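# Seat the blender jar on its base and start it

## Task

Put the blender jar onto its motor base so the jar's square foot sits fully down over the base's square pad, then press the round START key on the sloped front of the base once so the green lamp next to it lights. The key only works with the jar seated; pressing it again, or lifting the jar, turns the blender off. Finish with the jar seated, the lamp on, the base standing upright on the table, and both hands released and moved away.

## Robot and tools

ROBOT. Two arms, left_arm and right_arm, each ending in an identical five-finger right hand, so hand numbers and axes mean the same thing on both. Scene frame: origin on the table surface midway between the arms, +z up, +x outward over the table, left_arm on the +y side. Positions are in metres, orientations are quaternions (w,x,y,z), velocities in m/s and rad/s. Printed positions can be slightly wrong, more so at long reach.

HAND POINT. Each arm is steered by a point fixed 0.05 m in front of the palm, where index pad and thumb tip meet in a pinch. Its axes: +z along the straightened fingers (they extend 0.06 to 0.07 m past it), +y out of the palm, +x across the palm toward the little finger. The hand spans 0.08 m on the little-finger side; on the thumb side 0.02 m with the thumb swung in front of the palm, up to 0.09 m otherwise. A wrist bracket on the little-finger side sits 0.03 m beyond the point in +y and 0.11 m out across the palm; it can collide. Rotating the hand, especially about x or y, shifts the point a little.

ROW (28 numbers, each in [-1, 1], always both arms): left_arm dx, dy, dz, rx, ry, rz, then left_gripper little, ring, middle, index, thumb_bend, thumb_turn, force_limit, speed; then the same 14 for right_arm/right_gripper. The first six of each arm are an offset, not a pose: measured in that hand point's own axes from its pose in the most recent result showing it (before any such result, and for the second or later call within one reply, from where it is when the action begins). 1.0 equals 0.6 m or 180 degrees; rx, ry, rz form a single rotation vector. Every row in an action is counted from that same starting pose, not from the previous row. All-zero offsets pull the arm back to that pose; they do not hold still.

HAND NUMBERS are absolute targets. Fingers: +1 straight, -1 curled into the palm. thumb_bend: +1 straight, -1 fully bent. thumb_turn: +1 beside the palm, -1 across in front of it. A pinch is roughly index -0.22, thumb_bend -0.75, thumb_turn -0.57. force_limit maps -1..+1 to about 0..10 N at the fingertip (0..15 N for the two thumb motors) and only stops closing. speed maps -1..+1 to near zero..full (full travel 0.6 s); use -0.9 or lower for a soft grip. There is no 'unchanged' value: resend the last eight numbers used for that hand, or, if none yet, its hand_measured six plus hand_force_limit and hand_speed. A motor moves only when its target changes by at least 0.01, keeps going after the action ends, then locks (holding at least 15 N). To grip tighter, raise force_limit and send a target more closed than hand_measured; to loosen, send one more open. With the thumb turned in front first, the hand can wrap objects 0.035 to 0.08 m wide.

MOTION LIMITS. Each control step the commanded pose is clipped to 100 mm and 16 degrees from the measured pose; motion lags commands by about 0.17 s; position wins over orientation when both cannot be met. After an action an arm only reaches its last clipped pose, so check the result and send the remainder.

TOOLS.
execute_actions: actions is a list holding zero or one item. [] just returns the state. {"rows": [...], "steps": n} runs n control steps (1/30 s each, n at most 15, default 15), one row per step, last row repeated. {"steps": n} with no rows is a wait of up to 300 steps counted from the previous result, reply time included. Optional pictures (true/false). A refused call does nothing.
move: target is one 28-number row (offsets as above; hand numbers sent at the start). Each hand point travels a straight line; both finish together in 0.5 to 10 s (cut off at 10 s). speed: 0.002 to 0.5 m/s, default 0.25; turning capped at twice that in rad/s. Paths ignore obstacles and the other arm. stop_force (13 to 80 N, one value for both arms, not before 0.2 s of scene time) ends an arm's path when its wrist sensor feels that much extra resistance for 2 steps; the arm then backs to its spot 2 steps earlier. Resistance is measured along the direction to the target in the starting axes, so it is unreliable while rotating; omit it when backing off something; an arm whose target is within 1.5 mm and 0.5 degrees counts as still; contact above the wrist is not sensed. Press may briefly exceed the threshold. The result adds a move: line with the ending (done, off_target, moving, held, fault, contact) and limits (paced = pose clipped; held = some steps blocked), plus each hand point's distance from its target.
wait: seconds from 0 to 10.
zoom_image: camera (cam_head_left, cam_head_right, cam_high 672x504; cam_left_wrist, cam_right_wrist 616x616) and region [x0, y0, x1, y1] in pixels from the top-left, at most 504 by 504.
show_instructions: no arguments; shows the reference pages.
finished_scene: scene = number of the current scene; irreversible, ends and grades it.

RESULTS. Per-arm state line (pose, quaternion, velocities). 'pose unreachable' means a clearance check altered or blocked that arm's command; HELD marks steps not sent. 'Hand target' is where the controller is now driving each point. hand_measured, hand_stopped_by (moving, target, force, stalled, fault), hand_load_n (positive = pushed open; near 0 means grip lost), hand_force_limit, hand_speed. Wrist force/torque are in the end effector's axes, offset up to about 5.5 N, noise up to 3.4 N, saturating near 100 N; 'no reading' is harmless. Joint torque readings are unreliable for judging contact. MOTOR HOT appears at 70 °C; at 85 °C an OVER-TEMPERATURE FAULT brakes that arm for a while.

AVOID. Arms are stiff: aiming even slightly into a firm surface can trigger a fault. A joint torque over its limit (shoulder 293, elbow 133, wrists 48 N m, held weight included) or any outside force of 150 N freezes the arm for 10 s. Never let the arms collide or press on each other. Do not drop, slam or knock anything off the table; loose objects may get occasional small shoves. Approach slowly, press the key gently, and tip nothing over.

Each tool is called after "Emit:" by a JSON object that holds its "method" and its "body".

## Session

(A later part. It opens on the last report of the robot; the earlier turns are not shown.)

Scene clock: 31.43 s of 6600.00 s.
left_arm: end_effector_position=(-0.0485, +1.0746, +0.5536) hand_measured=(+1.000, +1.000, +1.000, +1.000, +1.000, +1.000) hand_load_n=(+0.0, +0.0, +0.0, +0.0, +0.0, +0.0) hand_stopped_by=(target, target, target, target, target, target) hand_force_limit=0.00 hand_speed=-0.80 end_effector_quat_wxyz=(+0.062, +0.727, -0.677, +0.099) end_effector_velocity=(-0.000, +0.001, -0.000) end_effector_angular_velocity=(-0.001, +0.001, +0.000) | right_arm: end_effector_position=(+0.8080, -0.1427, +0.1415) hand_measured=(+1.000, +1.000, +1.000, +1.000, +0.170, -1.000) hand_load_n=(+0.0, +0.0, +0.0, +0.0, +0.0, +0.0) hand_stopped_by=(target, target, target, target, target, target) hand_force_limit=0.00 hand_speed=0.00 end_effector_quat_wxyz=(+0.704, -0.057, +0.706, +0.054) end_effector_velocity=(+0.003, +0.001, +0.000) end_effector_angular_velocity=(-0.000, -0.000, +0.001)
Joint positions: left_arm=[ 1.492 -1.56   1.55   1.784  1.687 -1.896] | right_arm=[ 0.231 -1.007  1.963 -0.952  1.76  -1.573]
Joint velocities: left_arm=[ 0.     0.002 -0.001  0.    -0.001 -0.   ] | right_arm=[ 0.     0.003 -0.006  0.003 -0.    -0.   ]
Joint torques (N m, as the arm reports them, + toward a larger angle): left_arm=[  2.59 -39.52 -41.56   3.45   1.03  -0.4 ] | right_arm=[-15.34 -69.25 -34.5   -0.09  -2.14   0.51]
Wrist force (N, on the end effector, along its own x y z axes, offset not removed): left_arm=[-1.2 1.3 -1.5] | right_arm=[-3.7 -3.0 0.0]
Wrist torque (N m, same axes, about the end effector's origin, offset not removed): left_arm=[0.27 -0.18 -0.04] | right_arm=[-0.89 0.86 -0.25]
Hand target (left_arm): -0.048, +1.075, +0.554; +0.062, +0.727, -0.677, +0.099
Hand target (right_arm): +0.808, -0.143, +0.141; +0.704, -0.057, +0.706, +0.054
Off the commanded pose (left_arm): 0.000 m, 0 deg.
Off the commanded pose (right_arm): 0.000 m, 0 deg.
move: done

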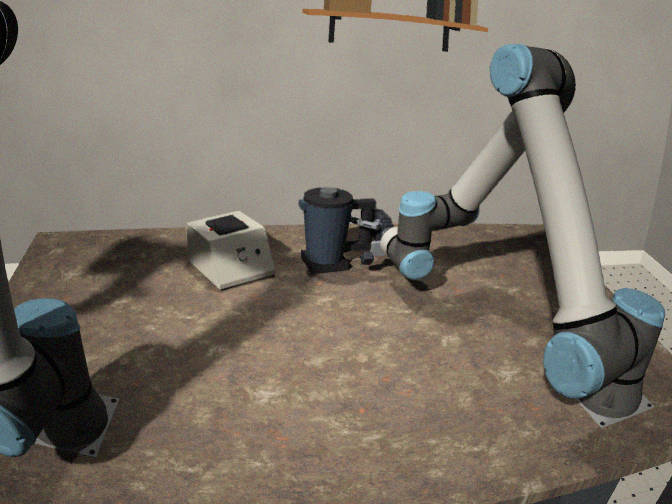

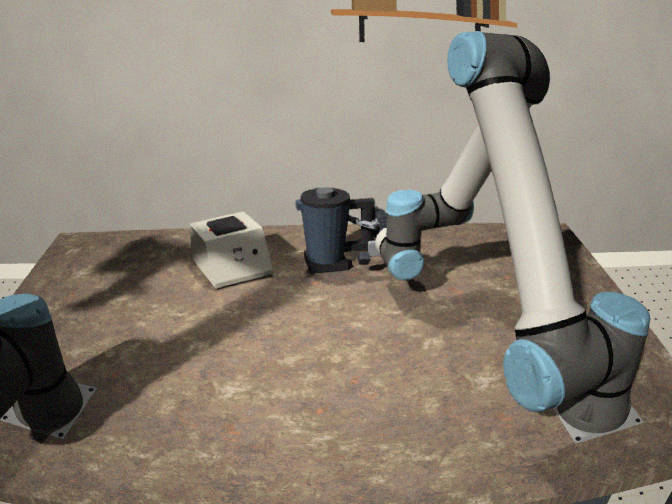

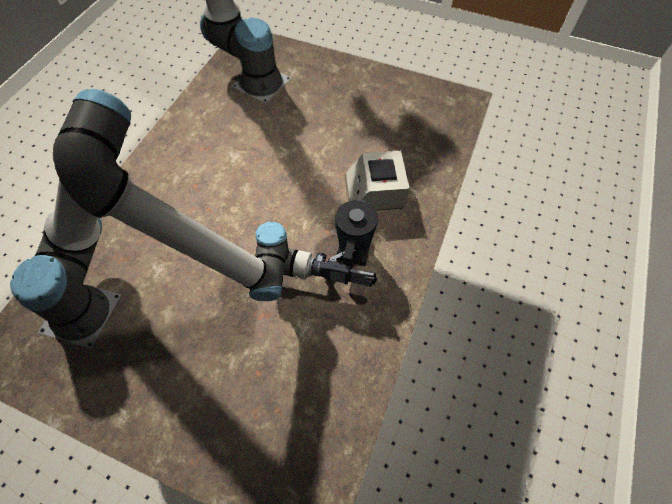

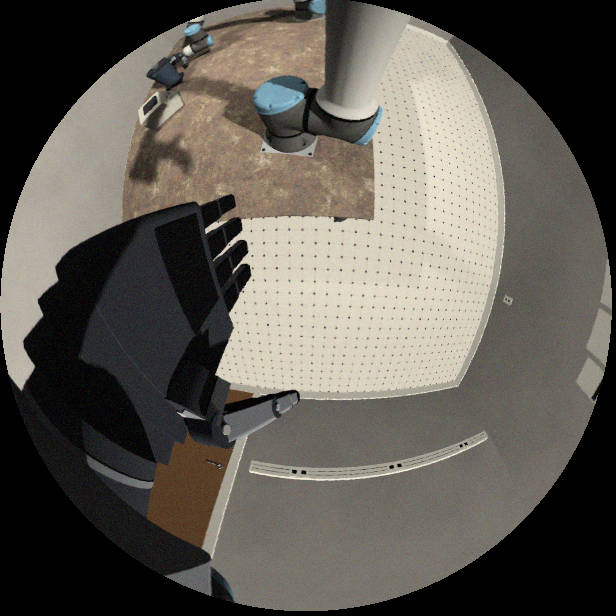

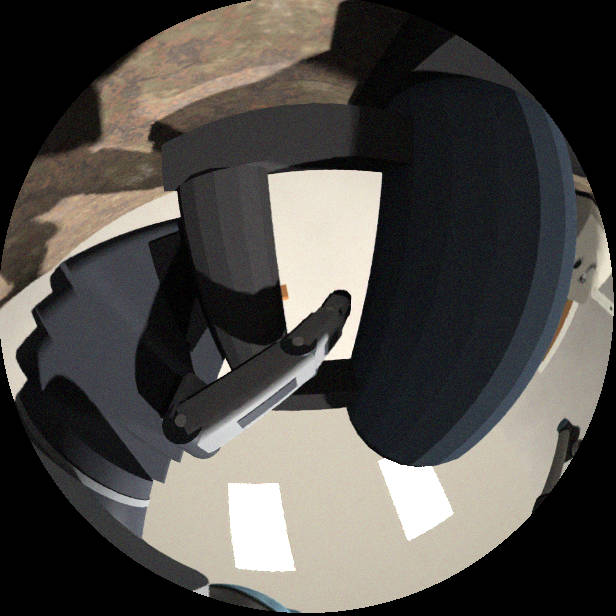

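Emit:
{"method": "move", "body": {"target": [0,0,0,0,0,0,1,1,1,1,1,1,0,-0.8, 0,0.005,0.006,0,0,0,-1,-1,-1,-1,0.17,-1,0.6,-0.3], "speed": 0.02}}

Emit:
{"method": "move", "body": {"target": [0,0,0,0,0,0,1,1,1,1,1,1,0,-0.8, 0,0,0,0,0,0,-1,-1,-1,-1,-1,-1,0.8,-0.5]}}

Scene clock: 34.97 s of 6600.00 s.
left_arm: end_effector_position=(-0.0485, +1.0746, +0.5536) hand_measured=(+1.000, +1.000, +1.000, +1.000, +1.000, +1.000) hand_load_n=(+0.0, +0.0, +0.0, +0.0, +0.0, +0.0) hand_stopped_by=(target, target, target, target, target, target) hand_force_limit=0.00 hand_speed=-0.80 end_effector_quat_wxyz=(+0.062, +0.727, -0.677, +0.099) end_effector_velocity=(-0.000, -0.000, +0.001) end_effector_angular_velocity=(+0.001, -0.000, +0.000) | right_arm: end_effector_position=(+0.8111, -0.1392, +0.1414) hand_measured=(-0.820, -0.808, -0.804, -0.812, +0.172, -1.000) hand_load_n=(+11.5, +11.0, +10.0, +12.0, +2.5, +0.0) hand_stopped_by=(force, force, force, force, target, target) hand_force_limit=0.60 hand_speed=-0.30 end_effector_quat_wxyz=(+0.704, -0.057, +0.706, +0.054) end_effector_velocity=(-0.000, +0.000, -0.000) end_effector_angular_velocity=(-0.000, +0.000, +0.000)
Joint positions: left_arm=[ 1.492 -1.56   1.55   1.784  1.687 -1.896] | right_arm=[ 0.234 -1.002  1.953 -0.947  1.764 -1.573]
Joint velocities: left_arm=[ 0.    -0.001 -0.001 -0.    -0.     0.   ] | right_arm=[ 0.  0.  0.  0. -0.  0.]
Joint torques (N m, as the arm reports them, + toward a larger angle): left_arm=[  2.32 -40.41 -42.07   3.63   0.96  -0.69] | right_arm=[  7.48 -70.12 -31.48  -0.1    2.52   0.57]
Wrist force (N, on the end effector, along its own x y z axes, offset not removed): left_arm=[-2.9 2.1 0.3] | right_arm=[-6.5 -0.7 0.4]
Wrist torque (N m, same axes, about the end effector's origin, offset not removed): left_arm=[0.37 0.00 -0.12] | right_arm=[0.15 0.69 0.11]
Hand target (left_arm): -0.048, +1.075, +0.554; +0.062, +0.727, -0.677, +0.099
Hand target (right_arm): +0.811, -0.139, +0.141; +0.704, -0.057, +0.706, +0.054
Off the commanded pose (left_arm): 0.000 m, 0 deg.
Off the commanded pose (right_arm): 0.000 m, 0 deg.
move: done

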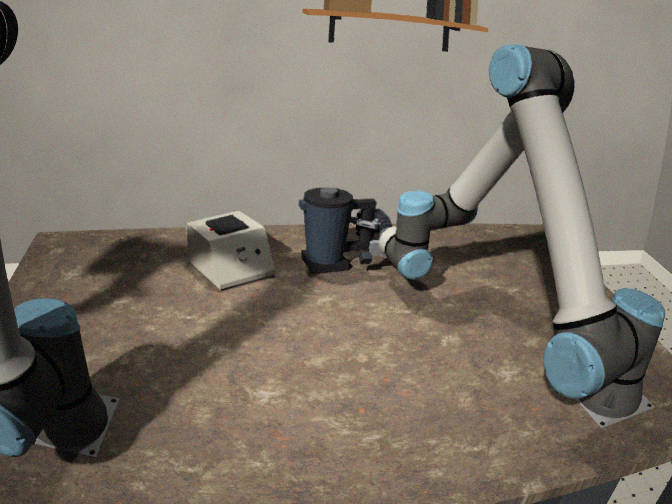

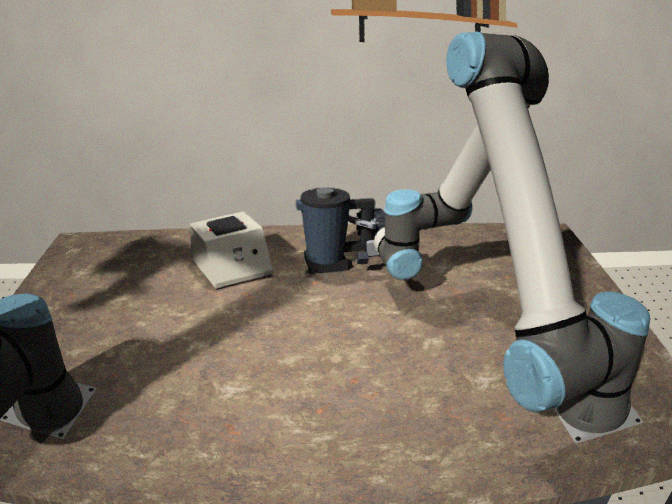

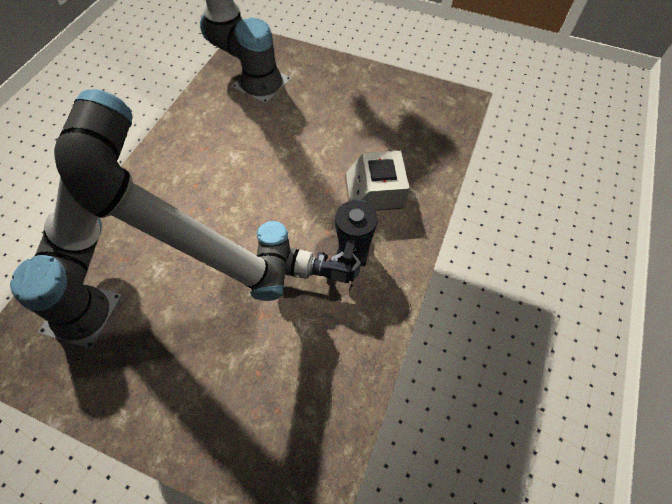

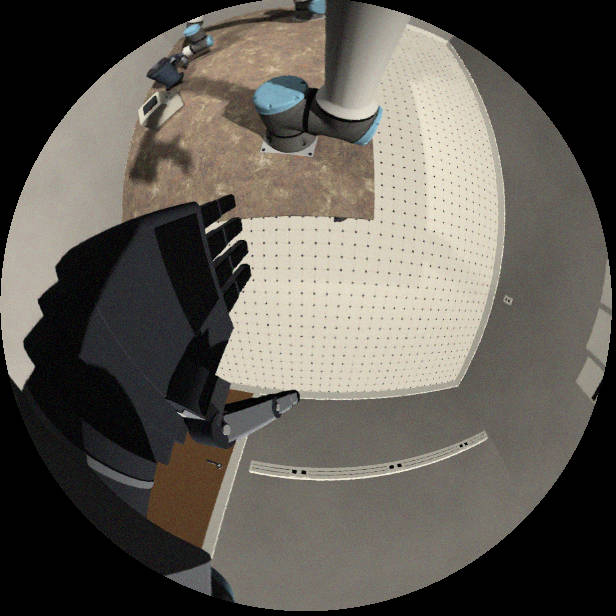

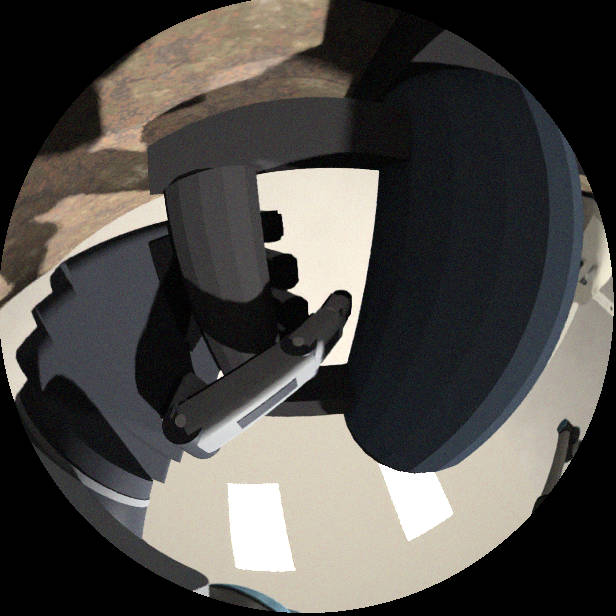

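Scene clock: 35.53 s of 6600.00 s.
left_arm: end_effector_position=(-0.0485, +1.0746, +0.5536) hand_measured=(+1.000, +1.000, +1.000, +1.000, +1.000, +1.000) hand_load_n=(+0.0, +0.0, +0.0, +0.0, +0.0, +0.0) hand_stopped_by=(target, target, target, target, target, target) hand_force_limit=0.00 hand_speed=-0.80 end_effector_quat_wxyz=(+0.062, +0.727, -0.677, +0.099) end_effector_velocity=(+0.001, +0.001, +0.000) end_effector_angular_velocity=(+0.002, -0.001, -0.002) | right_arm: end_effector_position=(+0.8111, -0.1392, +0.1414) hand_measured=(-0.820, -0.808, -0.804, -0.812, +0.056, -1.000) hand_load_n=(+11.5, +11.0, +10.5, +12.0, +13.5, +2.0) hand_stopped_by=(force, force, force, force, force, target) hand_force_limit=0.80 hand_speed=-0.50 end_effector_quat_wxyz=(+0.704, -0.057, +0.706, +0.054) end_effector_velocity=(-0.000, +0.000, -0.001) end_effector_angular_velocity=(-0.000, +0.001, -0.000)
Joint positions: left_arm=[ 1.492 -1.56   1.55   1.784  1.687 -1.896] | right_arm=[ 0.234 -1.002  1.953 -0.947  1.764 -1.573]
Joint velocities: left_arm=[-0.002  0.    -0.001 -0.001  0.001  0.   ] | right_arm=[ 0.     0.001 -0.    -0.     0.     0.   ]
Joint torques (N m, as the arm reports them, + toward a larger angle): left_arm=[  1.18 -39.28 -41.58   3.49   0.9   -0.64] | right_arm=[  7.51 -69.83 -31.27   0.1    2.53   0.48]
Wrist force (N, on the end effector, along its own x y z axes, offset not removed): left_arm=[-1.4 0.4 -2.7] | right_arm=[-1.6 1.7 4.0]
Wrist torque (N m, same axes, about the end effector's origin, offset not removed): left_arm=[0.21 -0.09 -0.05] | right_arm=[0.21 0.09 0.48]
Hand target (left_arm): -0.048, +1.075, +0.554; +0.062, +0.727, -0.677, +0.099
Hand target (right_arm): +0.811, -0.139, +0.141; +0.704, -0.057, +0.706, +0.054
Off the commanded pose (left_arm): 0.000 m, 0 deg.
Off the commanded pose (right_arm): 0.000 m, 0 deg.
move: done

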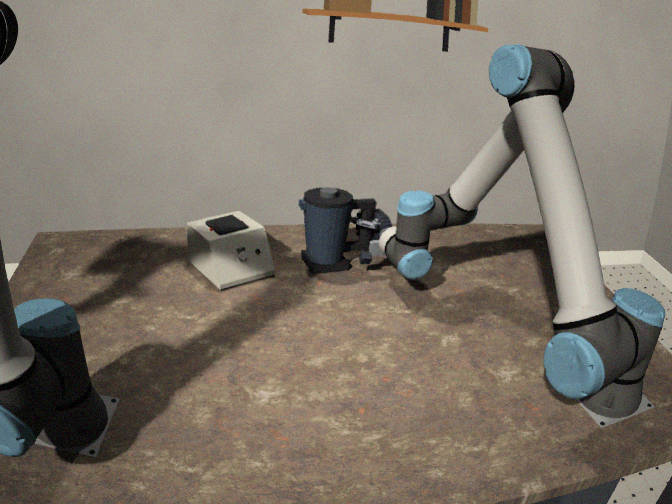

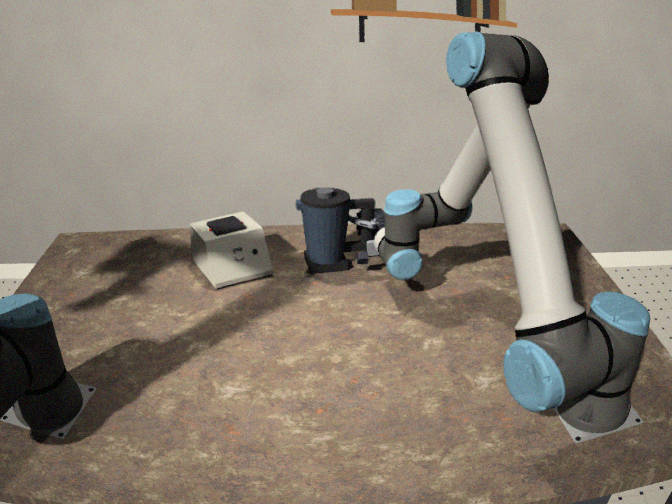

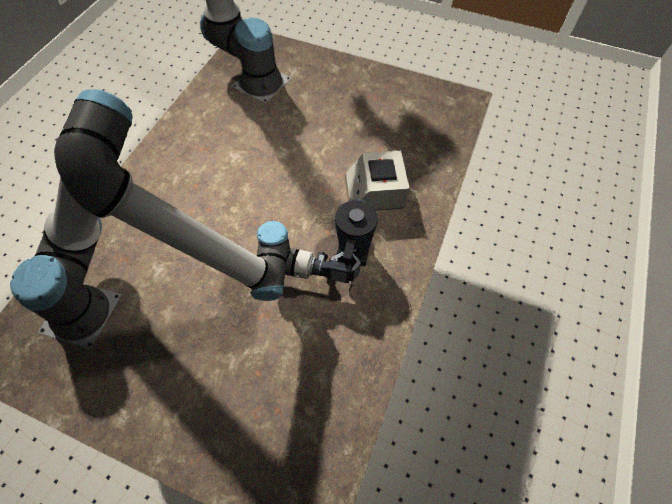

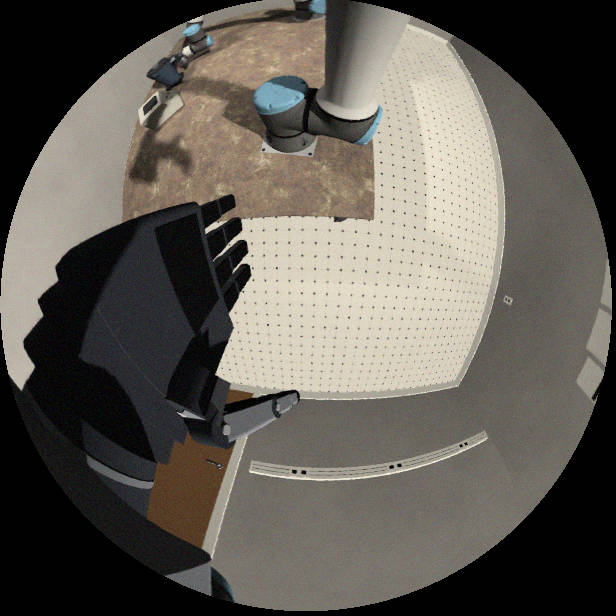

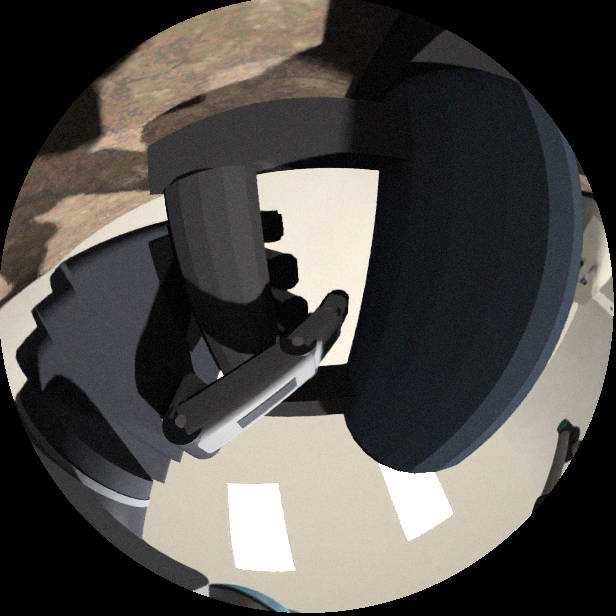

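Emit:
{"method": "move", "body": {"target": [0,0,0,0,0,0,1,1,1,1,1,1,0,-0.8, -0.275,0.05,0,0,0,0,-1,-1,-1,-1,-1,-1,0.8,-0.5], "speed": 0.12}}

Emit:
{"method": "zoom_image", "body": {"camera": "cam_head_left", "region": [185, 185, 285, 260]}}

Emit:
{"method": "zoom_image", "body": {"camera": "cam_head_right", "region": [185, 185, 285, 260]}}

Emit:
{"method": "zoom_image", "body": {"camera": "cam_high", "region": [310, 130, 430, 260]}}

Emit:
{"method": "zoom_image", "body": {"camera": "cam_head_left", "region": [270, 125, 390, 235]}}

Scene clock: 39.53 s of 6600.00 s.
left_arm: end_effector_position=(-0.0485, +1.0746, +0.5536) hand_measured=(+1.000, +1.000, +1.000, +1.000, +1.000, +1.000) hand_load_n=(+0.0, +0.0, +0.0, +0.0, +0.0, +0.0) hand_stopped_by=(target, target, target, target, target, target) hand_force_limit=0.00 hand_speed=-0.80 end_effector_quat_wxyz=(+0.062, +0.727, -0.677, +0.099) end_effector_velocity=(+0.000, +0.000, +0.001) end_effector_angular_velocity=(+0.003, -0.002, +0.001) | right_arm: end_effector_position=(+0.8066, -0.1090, +0.3059) hand_measured=(-0.820, -0.808, -0.804, -0.814, +0.056, -1.000) hand_load_n=(+1.5, +2.0, +9.5, +3.5, +13.5, +2.0) hand_stopped_by=(force, force, force, force, force, target) hand_force_limit=0.80 hand_speed=-0.50 end_effector_quat_wxyz=(+0.704, -0.057, +0.706, +0.054) end_effector_velocity=(-0.001, -0.000, +0.002) end_effector_angular_velocity=(-0.001, +0.002, -0.001)
Joint positions: left_arm=[ 1.492 -1.56   1.55   1.784  1.687 -1.896] | right_arm=[ 0.279 -1.191  1.857 -0.663  1.808 -1.573]
Joint velocities: left_arm=[ 0.    -0.001 -0.001 -0.001  0.001 -0.   ] | right_arm=[ 0.    -0.003 -0.     0.005  0.001  0.   ]
Joint torques (N m, as the arm reports them, + toward a larger angle): left_arm=[  2.15 -37.52 -40.56   3.36   1.25  -0.61] | right_arm=[  7.93 -95.23 -50.06  -2.36   2.67   3.77]
Wrist force (N, on the end effector, along its own x y z axes, offset not removed): left_arm=[-2.1 2.5 1.2] | right_arm=[8.0 4.7 1.5]
Wrist torque (N m, same axes, about the end effector's origin, offset not removed): left_arm=[0.28 -0.04 -0.07] | right_arm=[0.62 0.12 -0.63]
Hand target (left_arm): -0.048, +1.075, +0.554; +0.062, +0.727, -0.677, +0.099
Hand target (right_arm): +0.807, -0.109, +0.306; +0.704, -0.057, +0.706, +0.054
Off the commanded pose (left_arm): 0.000 m, 0 deg.
Off the commanded pose (right_arm): 0.001 m, 0 deg.
move: done

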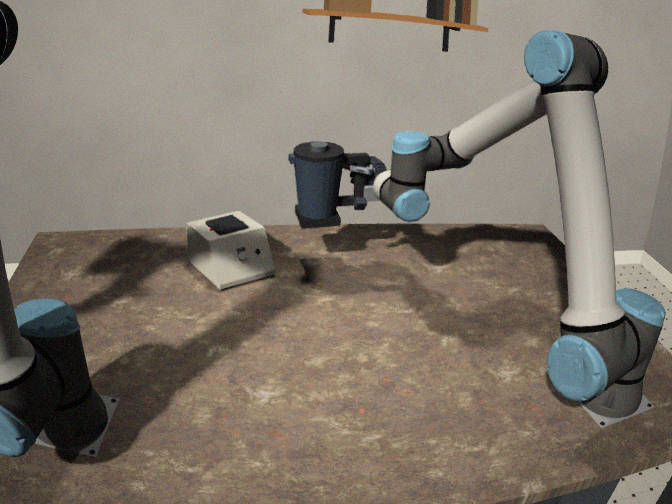

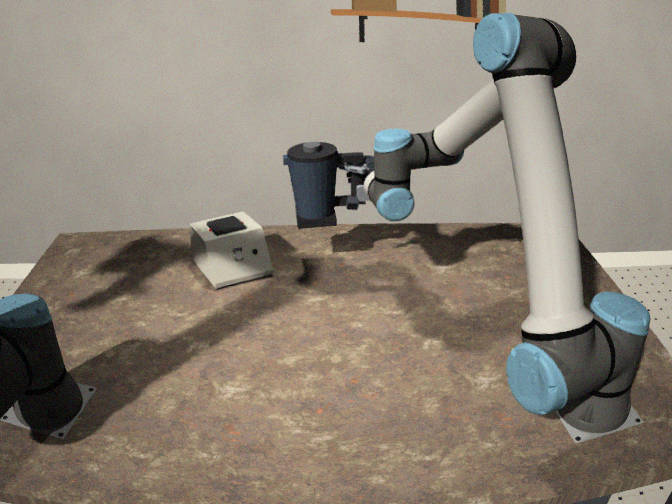

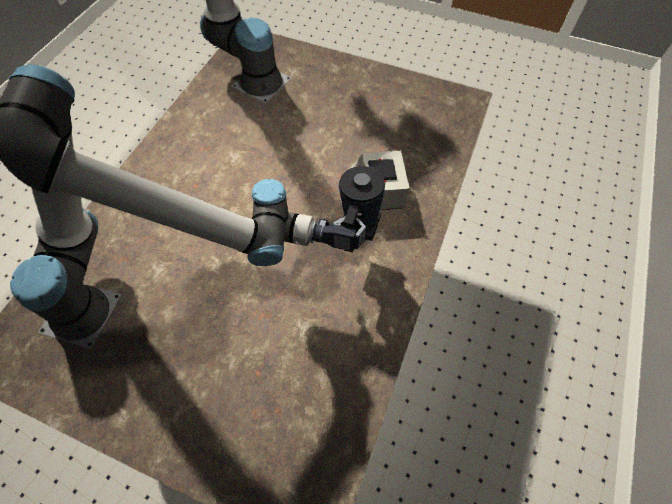

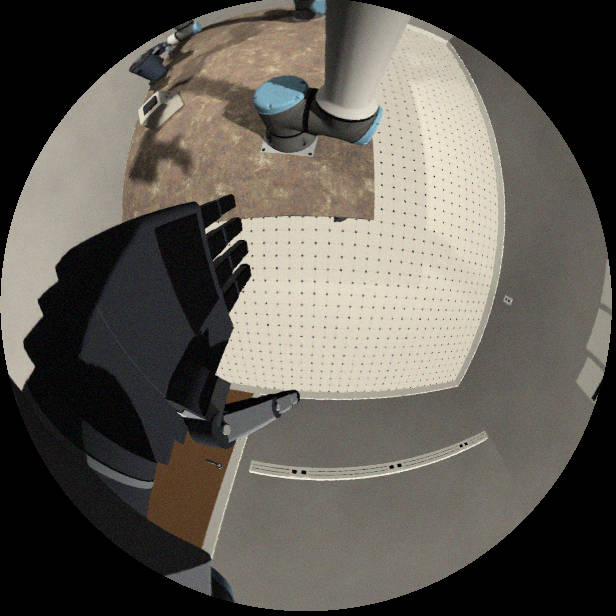

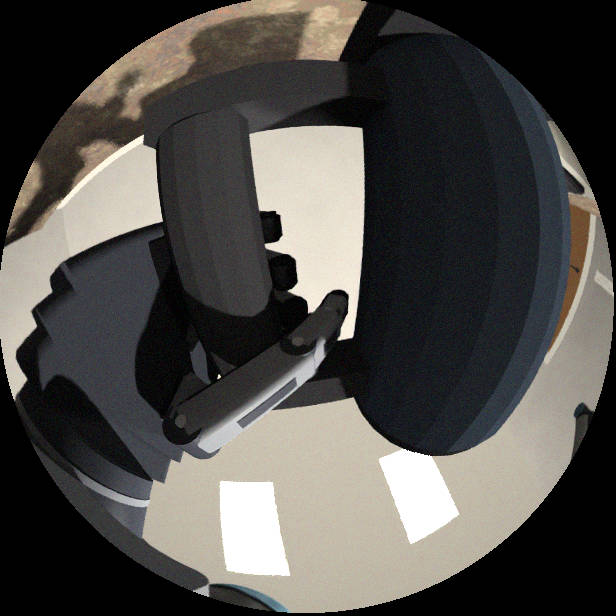

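Region (185, 185, 285, 260) of cam_head_left's 672x504 image, scaled by 5.040, with more detail than that image has; it fills the top 378 rows of this view, and the rest is white.

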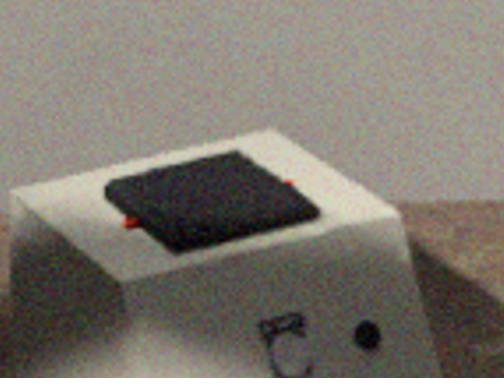

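Region (185, 185, 285, 260) of cam_head_right's 672x504 image, scaled by 5.040, with more detail than that image has; it fills the top 378 rows of this view, and the rest is white.

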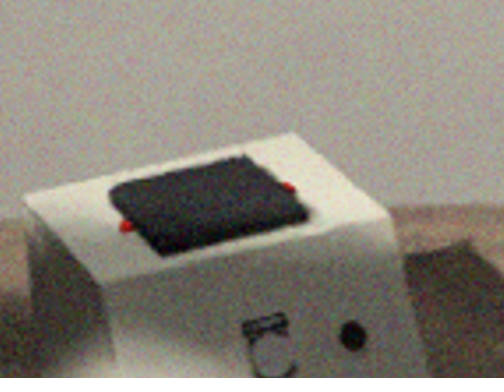

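Region (310, 130, 430, 260) of cam_high's 672x504 image, scaled by 3.877, with more detail than that image has; it fills the left 465 columns of this view, and the rest is white.

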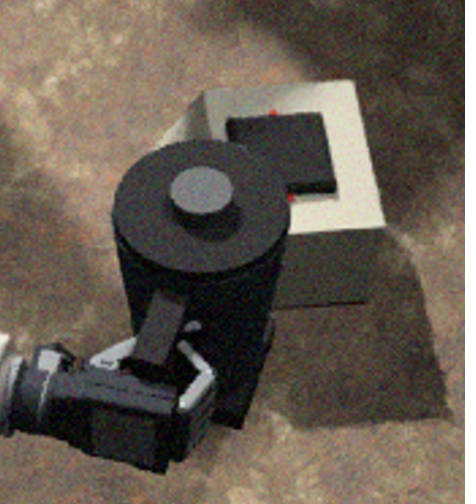

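Region (270, 125, 390, 235) of cam_head_left's 672x504 image, scaled by 4.200, with more detail than that image has; it fills the top 462 rows of this view, and the rest is white.

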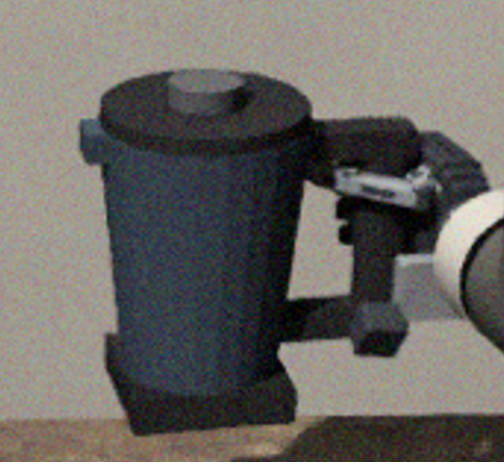

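Emit:
{"method": "move", "body": {"target": [0,0,0,0,0,0,1,1,1,1,1,1,0,-0.8, -0.03,0,0,0,0,0,-0.98,-0.98,-0.98,-0.98,-1,-1,1,-0.7], "speed": 0.03}}

Emit:
{"method": "zoom_image", "body": {"camera": "cam_high", "region": [310, 130, 430, 260]}}

Emit:
{"method": "zoom_image", "body": {"camera": "cam_head_left", "region": [270, 125, 390, 235]}}

Scene clock: 41.93 s of 6600.00 s.
left_arm: end_effector_position=(-0.0485, +1.0746, +0.5536) hand_measured=(+1.000, +1.000, +1.000, +1.000, +1.000, +1.000) hand_load_n=(+0.0, +0.0, +0.0, +0.0, +0.0, +0.0) hand_stopped_by=(target, target, target, target, target, target) hand_force_limit=0.00 hand_speed=-0.80 end_effector_quat_wxyz=(+0.062, +0.727, -0.677, +0.099) end_effector_velocity=(+0.000, +0.001, -0.001) end_effector_angular_velocity=(-0.001, -0.000, +0.001) | right_arm: end_effector_position=(+0.8066, -0.1090, +0.3236) hand_measured=(-0.858, -0.846, -0.806, -0.858, +0.056, -1.000) hand_load_n=(+4.0, +6.5, +10.0, +8.5, +13.5, +2.0) hand_stopped_by=(force, force, force, force, force, target) hand_force_limit=1.00 hand_speed=-0.70 end_effector_quat_wxyz=(+0.704, -0.057, +0.706, +0.054) end_effector_velocity=(-0.001, +0.001, +0.002) end_effector_angular_velocity=(-0.001, +0.001, +0.001)
Joint positions: left_arm=[ 1.492 -1.56   1.55   1.784  1.687 -1.896] | right_arm=[ 0.279 -1.209  1.845 -0.633  1.808 -1.573]
Joint velocities: left_arm=[ 0.001  0.002 -0.001 -0.     0.001 -0.   ] | right_arm=[ 0.001 -0.002 -0.001  0.005 -0.    -0.001]
Joint torques (N m, as the arm reports them, + toward a larger angle): left_arm=[  2.35 -38.77 -41.46   3.74   0.57  -0.15] | right_arm=[  5.63 -94.27 -51.32  -2.5    0.22  -0.65]
Wrist force (N, on the end effector, along its own x y z axes, offset not removed): left_arm=[-2.3 1.7 0.7] | right_arm=[3.7 -3.7 2.7]
Wrist torque (N m, same axes, about the end effector's origin, offset not removed): left_arm=[0.17 -0.07 -0.12] | right_arm=[-0.61 0.79 -1.17]
Hand target (left_arm): -0.048, +1.075, +0.554; +0.062, +0.727, -0.677, +0.099
Hand target (right_arm): +0.807, -0.109, +0.324; +0.704, -0.057, +0.706, +0.054
Off the commanded pose (left_arm): 0.000 m, 0 deg.
Off the commanded pose (right_arm): 0.000 m, 0 deg.
move: done

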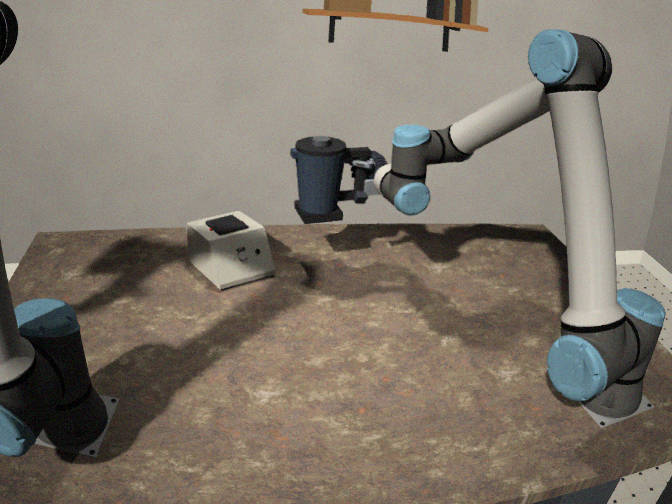

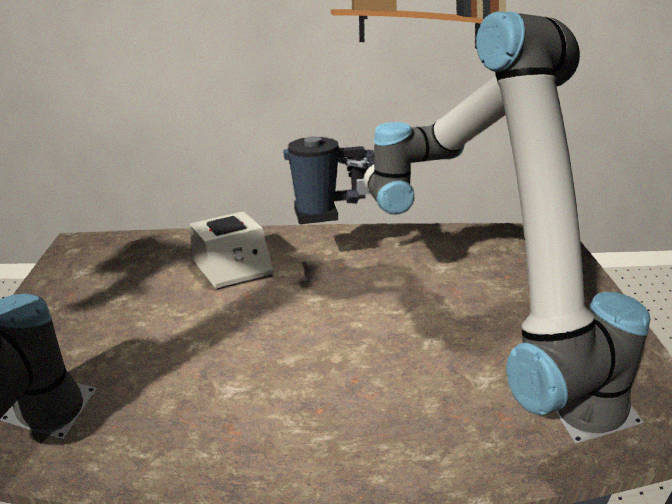

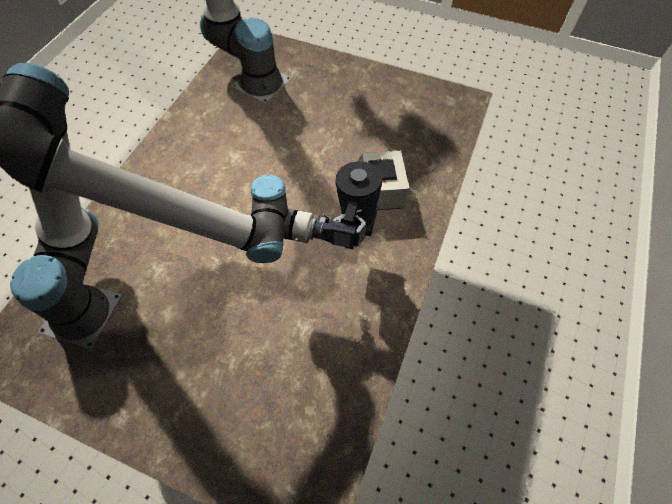

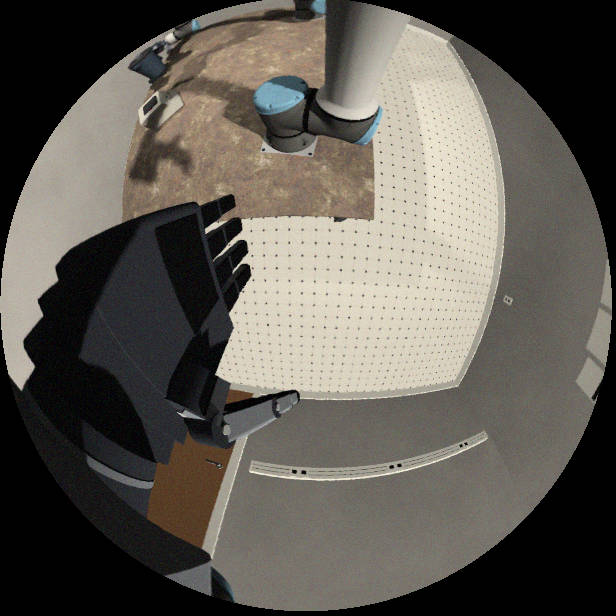

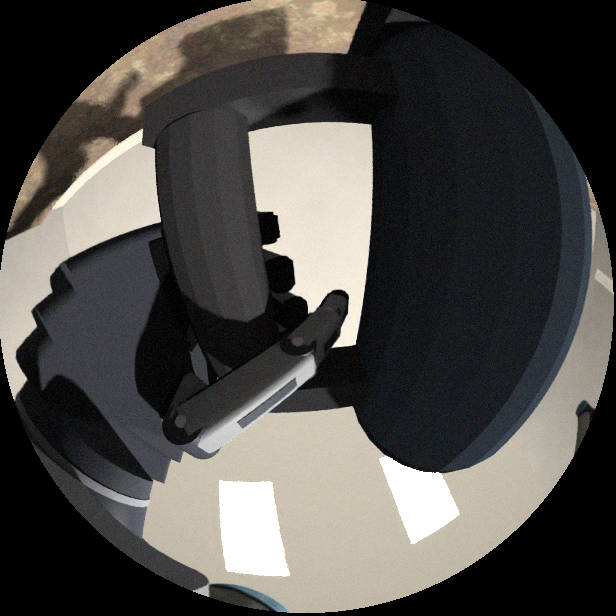

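Region (310, 130, 430, 260) of cam_high's 672x504 image, scaled by 3.877, with more detail than that image has; it fills the left 465 columns of this view, and the rest is white.

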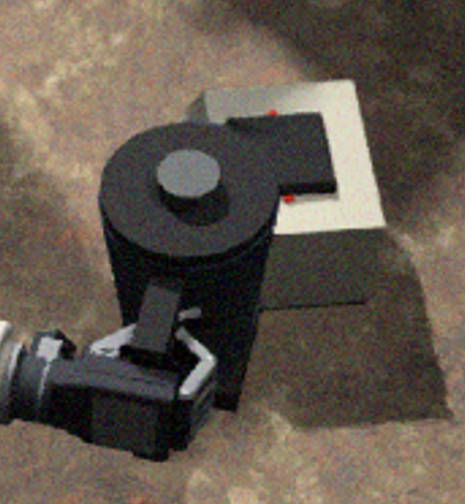

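Region (270, 125, 390, 235) of cam_head_left's 672x504 image, scaled by 4.200, with more detail than that image has; it fills the top 462 rows of this view, and the rest is white.

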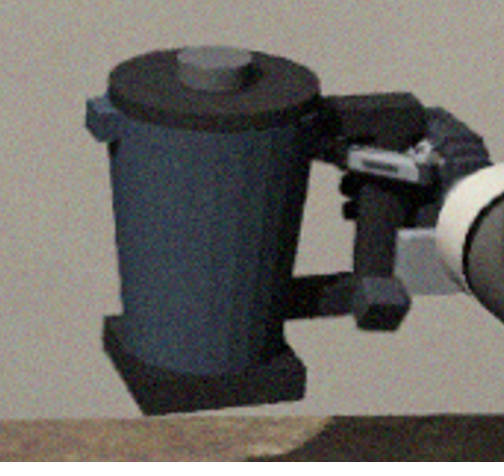

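Emit:
{"method": "move", "body": {"target": [0,0,0,0,0,0,1,1,1,1,1,1,0,-0.8, 0,0.464,0.127,-0.078,0,0,-0.98,-0.98,-0.98,-0.98,-1,-1,1,-0.7], "speed": 0.12}}

Emit:
{"method": "zoom_image", "body": {"camera": "cam_head_left", "region": [185, 185, 285, 260]}}

Emit:
{"method": "zoom_image", "body": {"camera": "cam_head_right", "region": [185, 185, 285, 260]}}

Emit:
{"method": "zoom_image", "body": {"camera": "cam_high", "region": [330, 95, 440, 215]}}

Emit:
{"method": "zoom_image", "body": {"camera": "cam_left_wrist", "region": [90, 50, 200, 140]}}

Scene clock: 47.70 s of 6600.00 s.
left_arm: end_effector_position=(-0.0485, +1.0746, +0.5536) hand_measured=(+1.000, +1.000, +1.000, +1.000, +1.000, +1.000) hand_load_n=(+0.0, +0.0, +0.0, +0.0, +0.0, +0.0) hand_stopped_by=(target, target, target, target, target, target) hand_force_limit=0.00 hand_speed=-0.80 end_effector_quat_wxyz=(+0.062, +0.727, -0.677, +0.099) end_effector_velocity=(-0.000, +0.000, +0.000) end_effector_angular_velocity=(+0.002, +0.001, -0.001) | right_arm: end_effector_position=(+0.8380, +0.1776, +0.3225) hand_measured=(-0.858, -0.846, -0.806, -0.858, +0.056, -1.000) hand_load_n=(+4.0, +6.5, +10.0, +8.5, +14.0, +1.5) hand_stopped_by=(force, force, force, force, force, target) hand_force_limit=1.00 hand_speed=-0.70 end_effector_quat_wxyz=(+0.691, -0.143, +0.694, +0.140) end_effector_velocity=(+0.000, +0.003, +0.001) end_effector_angular_velocity=(+0.001, +0.000, +0.003)
Joint positions: left_arm=[ 1.492 -1.56   1.55   1.784  1.687 -1.896] | right_arm=[ 0.496 -0.922  1.386 -0.46   1.781 -1.573]
Joint velocities: left_arm=[-0.001 -0.001  0.    -0.001 -0.001 -0.   ] | right_arm=[ 0.002  0.004 -0.007  0.004 -0.001  0.001]
Joint torques (N m, as the arm reports them, + toward a larger angle): left_arm=[  1.05 -37.29 -41.36   3.19   0.64  -0.79] | right_arm=[   8.61 -104.18  -55.12   -2.5    -1.92    3.64]
Wrist force (N, on the end effector, along its own x y z axes, offset not removed): left_arm=[-2.1 -0.2 0.2] | right_arm=[3.3 -0.1 -5.5]
Wrist torque (N m, same axes, about the end effector's origin, offset not removed): left_arm=[-0.01 -0.15 -0.15] | right_arm=[0.40 0.99 -1.42]
Hand target (left_arm): -0.048, +1.075, +0.554; +0.062, +0.727, -0.677, +0.099
Hand target (right_arm): +0.838, +0.178, +0.322; +0.691, -0.143, +0.694, +0.140
Off the commanded pose (left_arm): 0.000 m, 0 deg.
Off the commanded pose (right_arm): 0.000 m, 0 deg.
move: done

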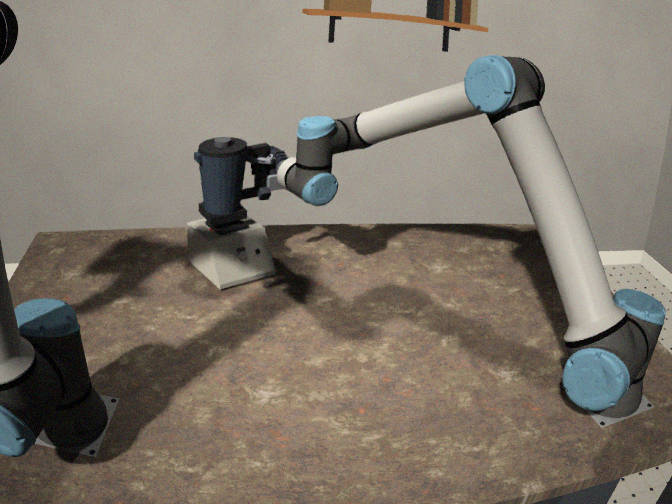

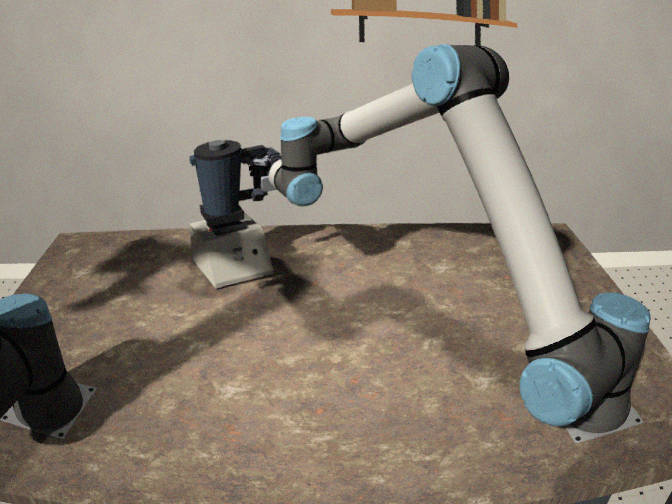

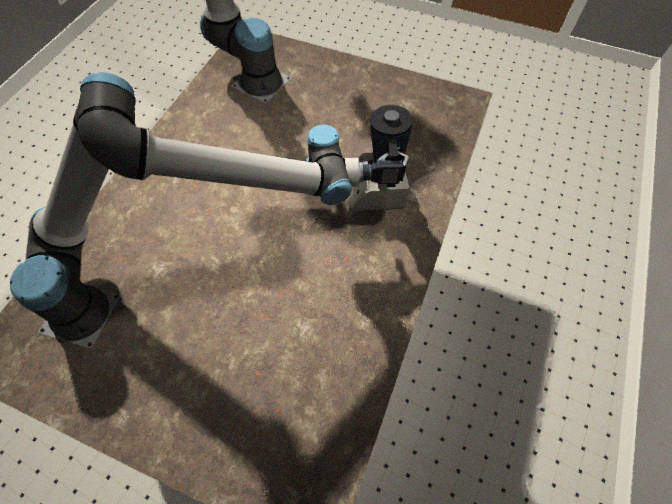

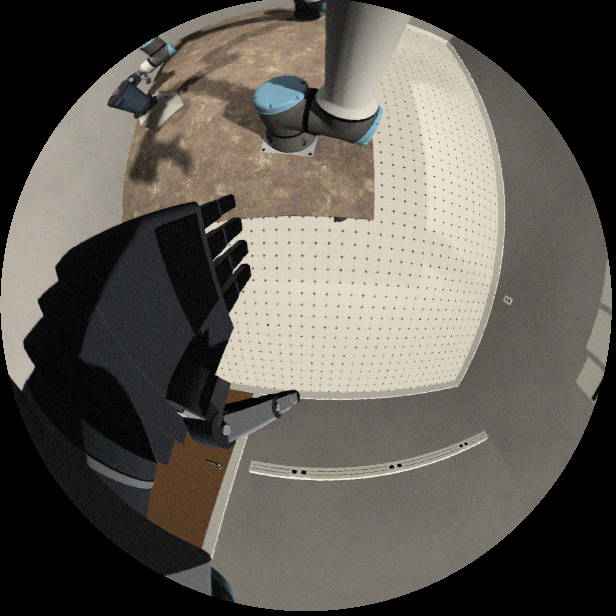

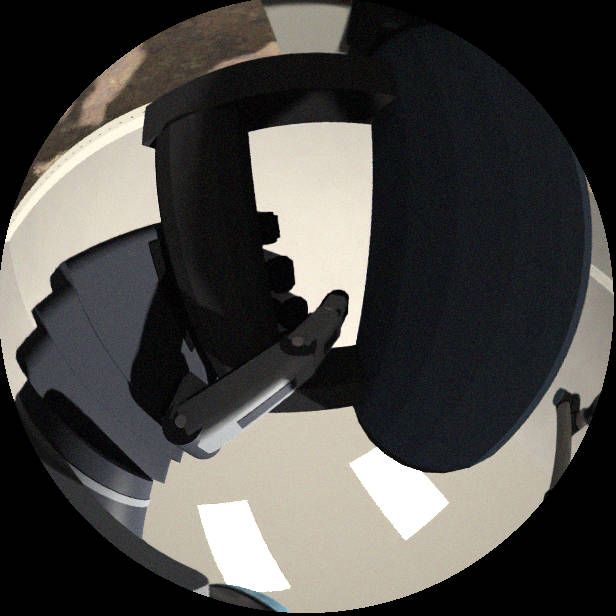

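Region (185, 185, 285, 260) of cam_head_left's 672x504 image, scaled by 5.040, with more detail than that image has; it fills the top 378 rows of this view, and the rest is white.

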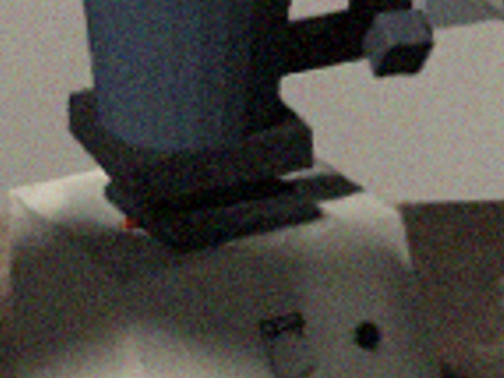

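Region (185, 185, 285, 260) of cam_head_right's 672x504 image, scaled by 5.040, with more detail than that image has; it fills the top 378 rows of this view, and the rest is white.

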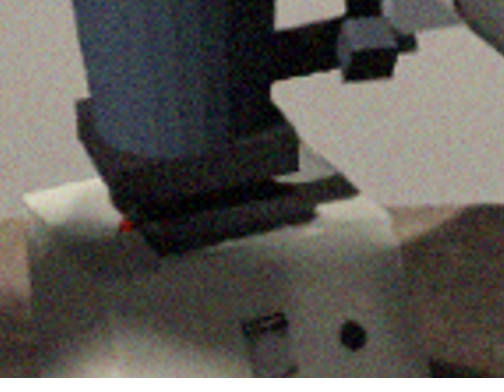

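Region (330, 95, 440, 215) of cam_high's 672x504 image, scaled by 4.200, with more detail than that image has; it fills the left 462 columns of this view, and the rest is white.

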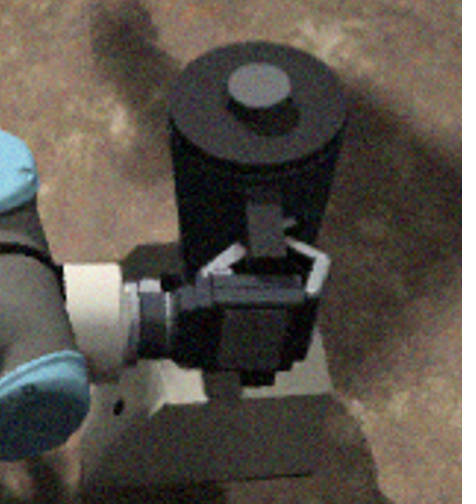

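Region (90, 50, 200, 140) of cam_left_wrist's 616x616 image, scaled by 4.582, with more detail than that image has; it fills the top 412 rows of this view, and the rest is white.

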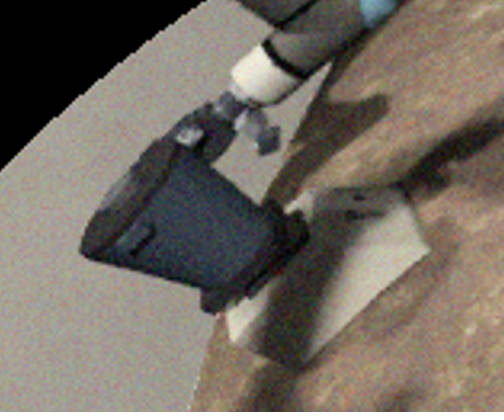

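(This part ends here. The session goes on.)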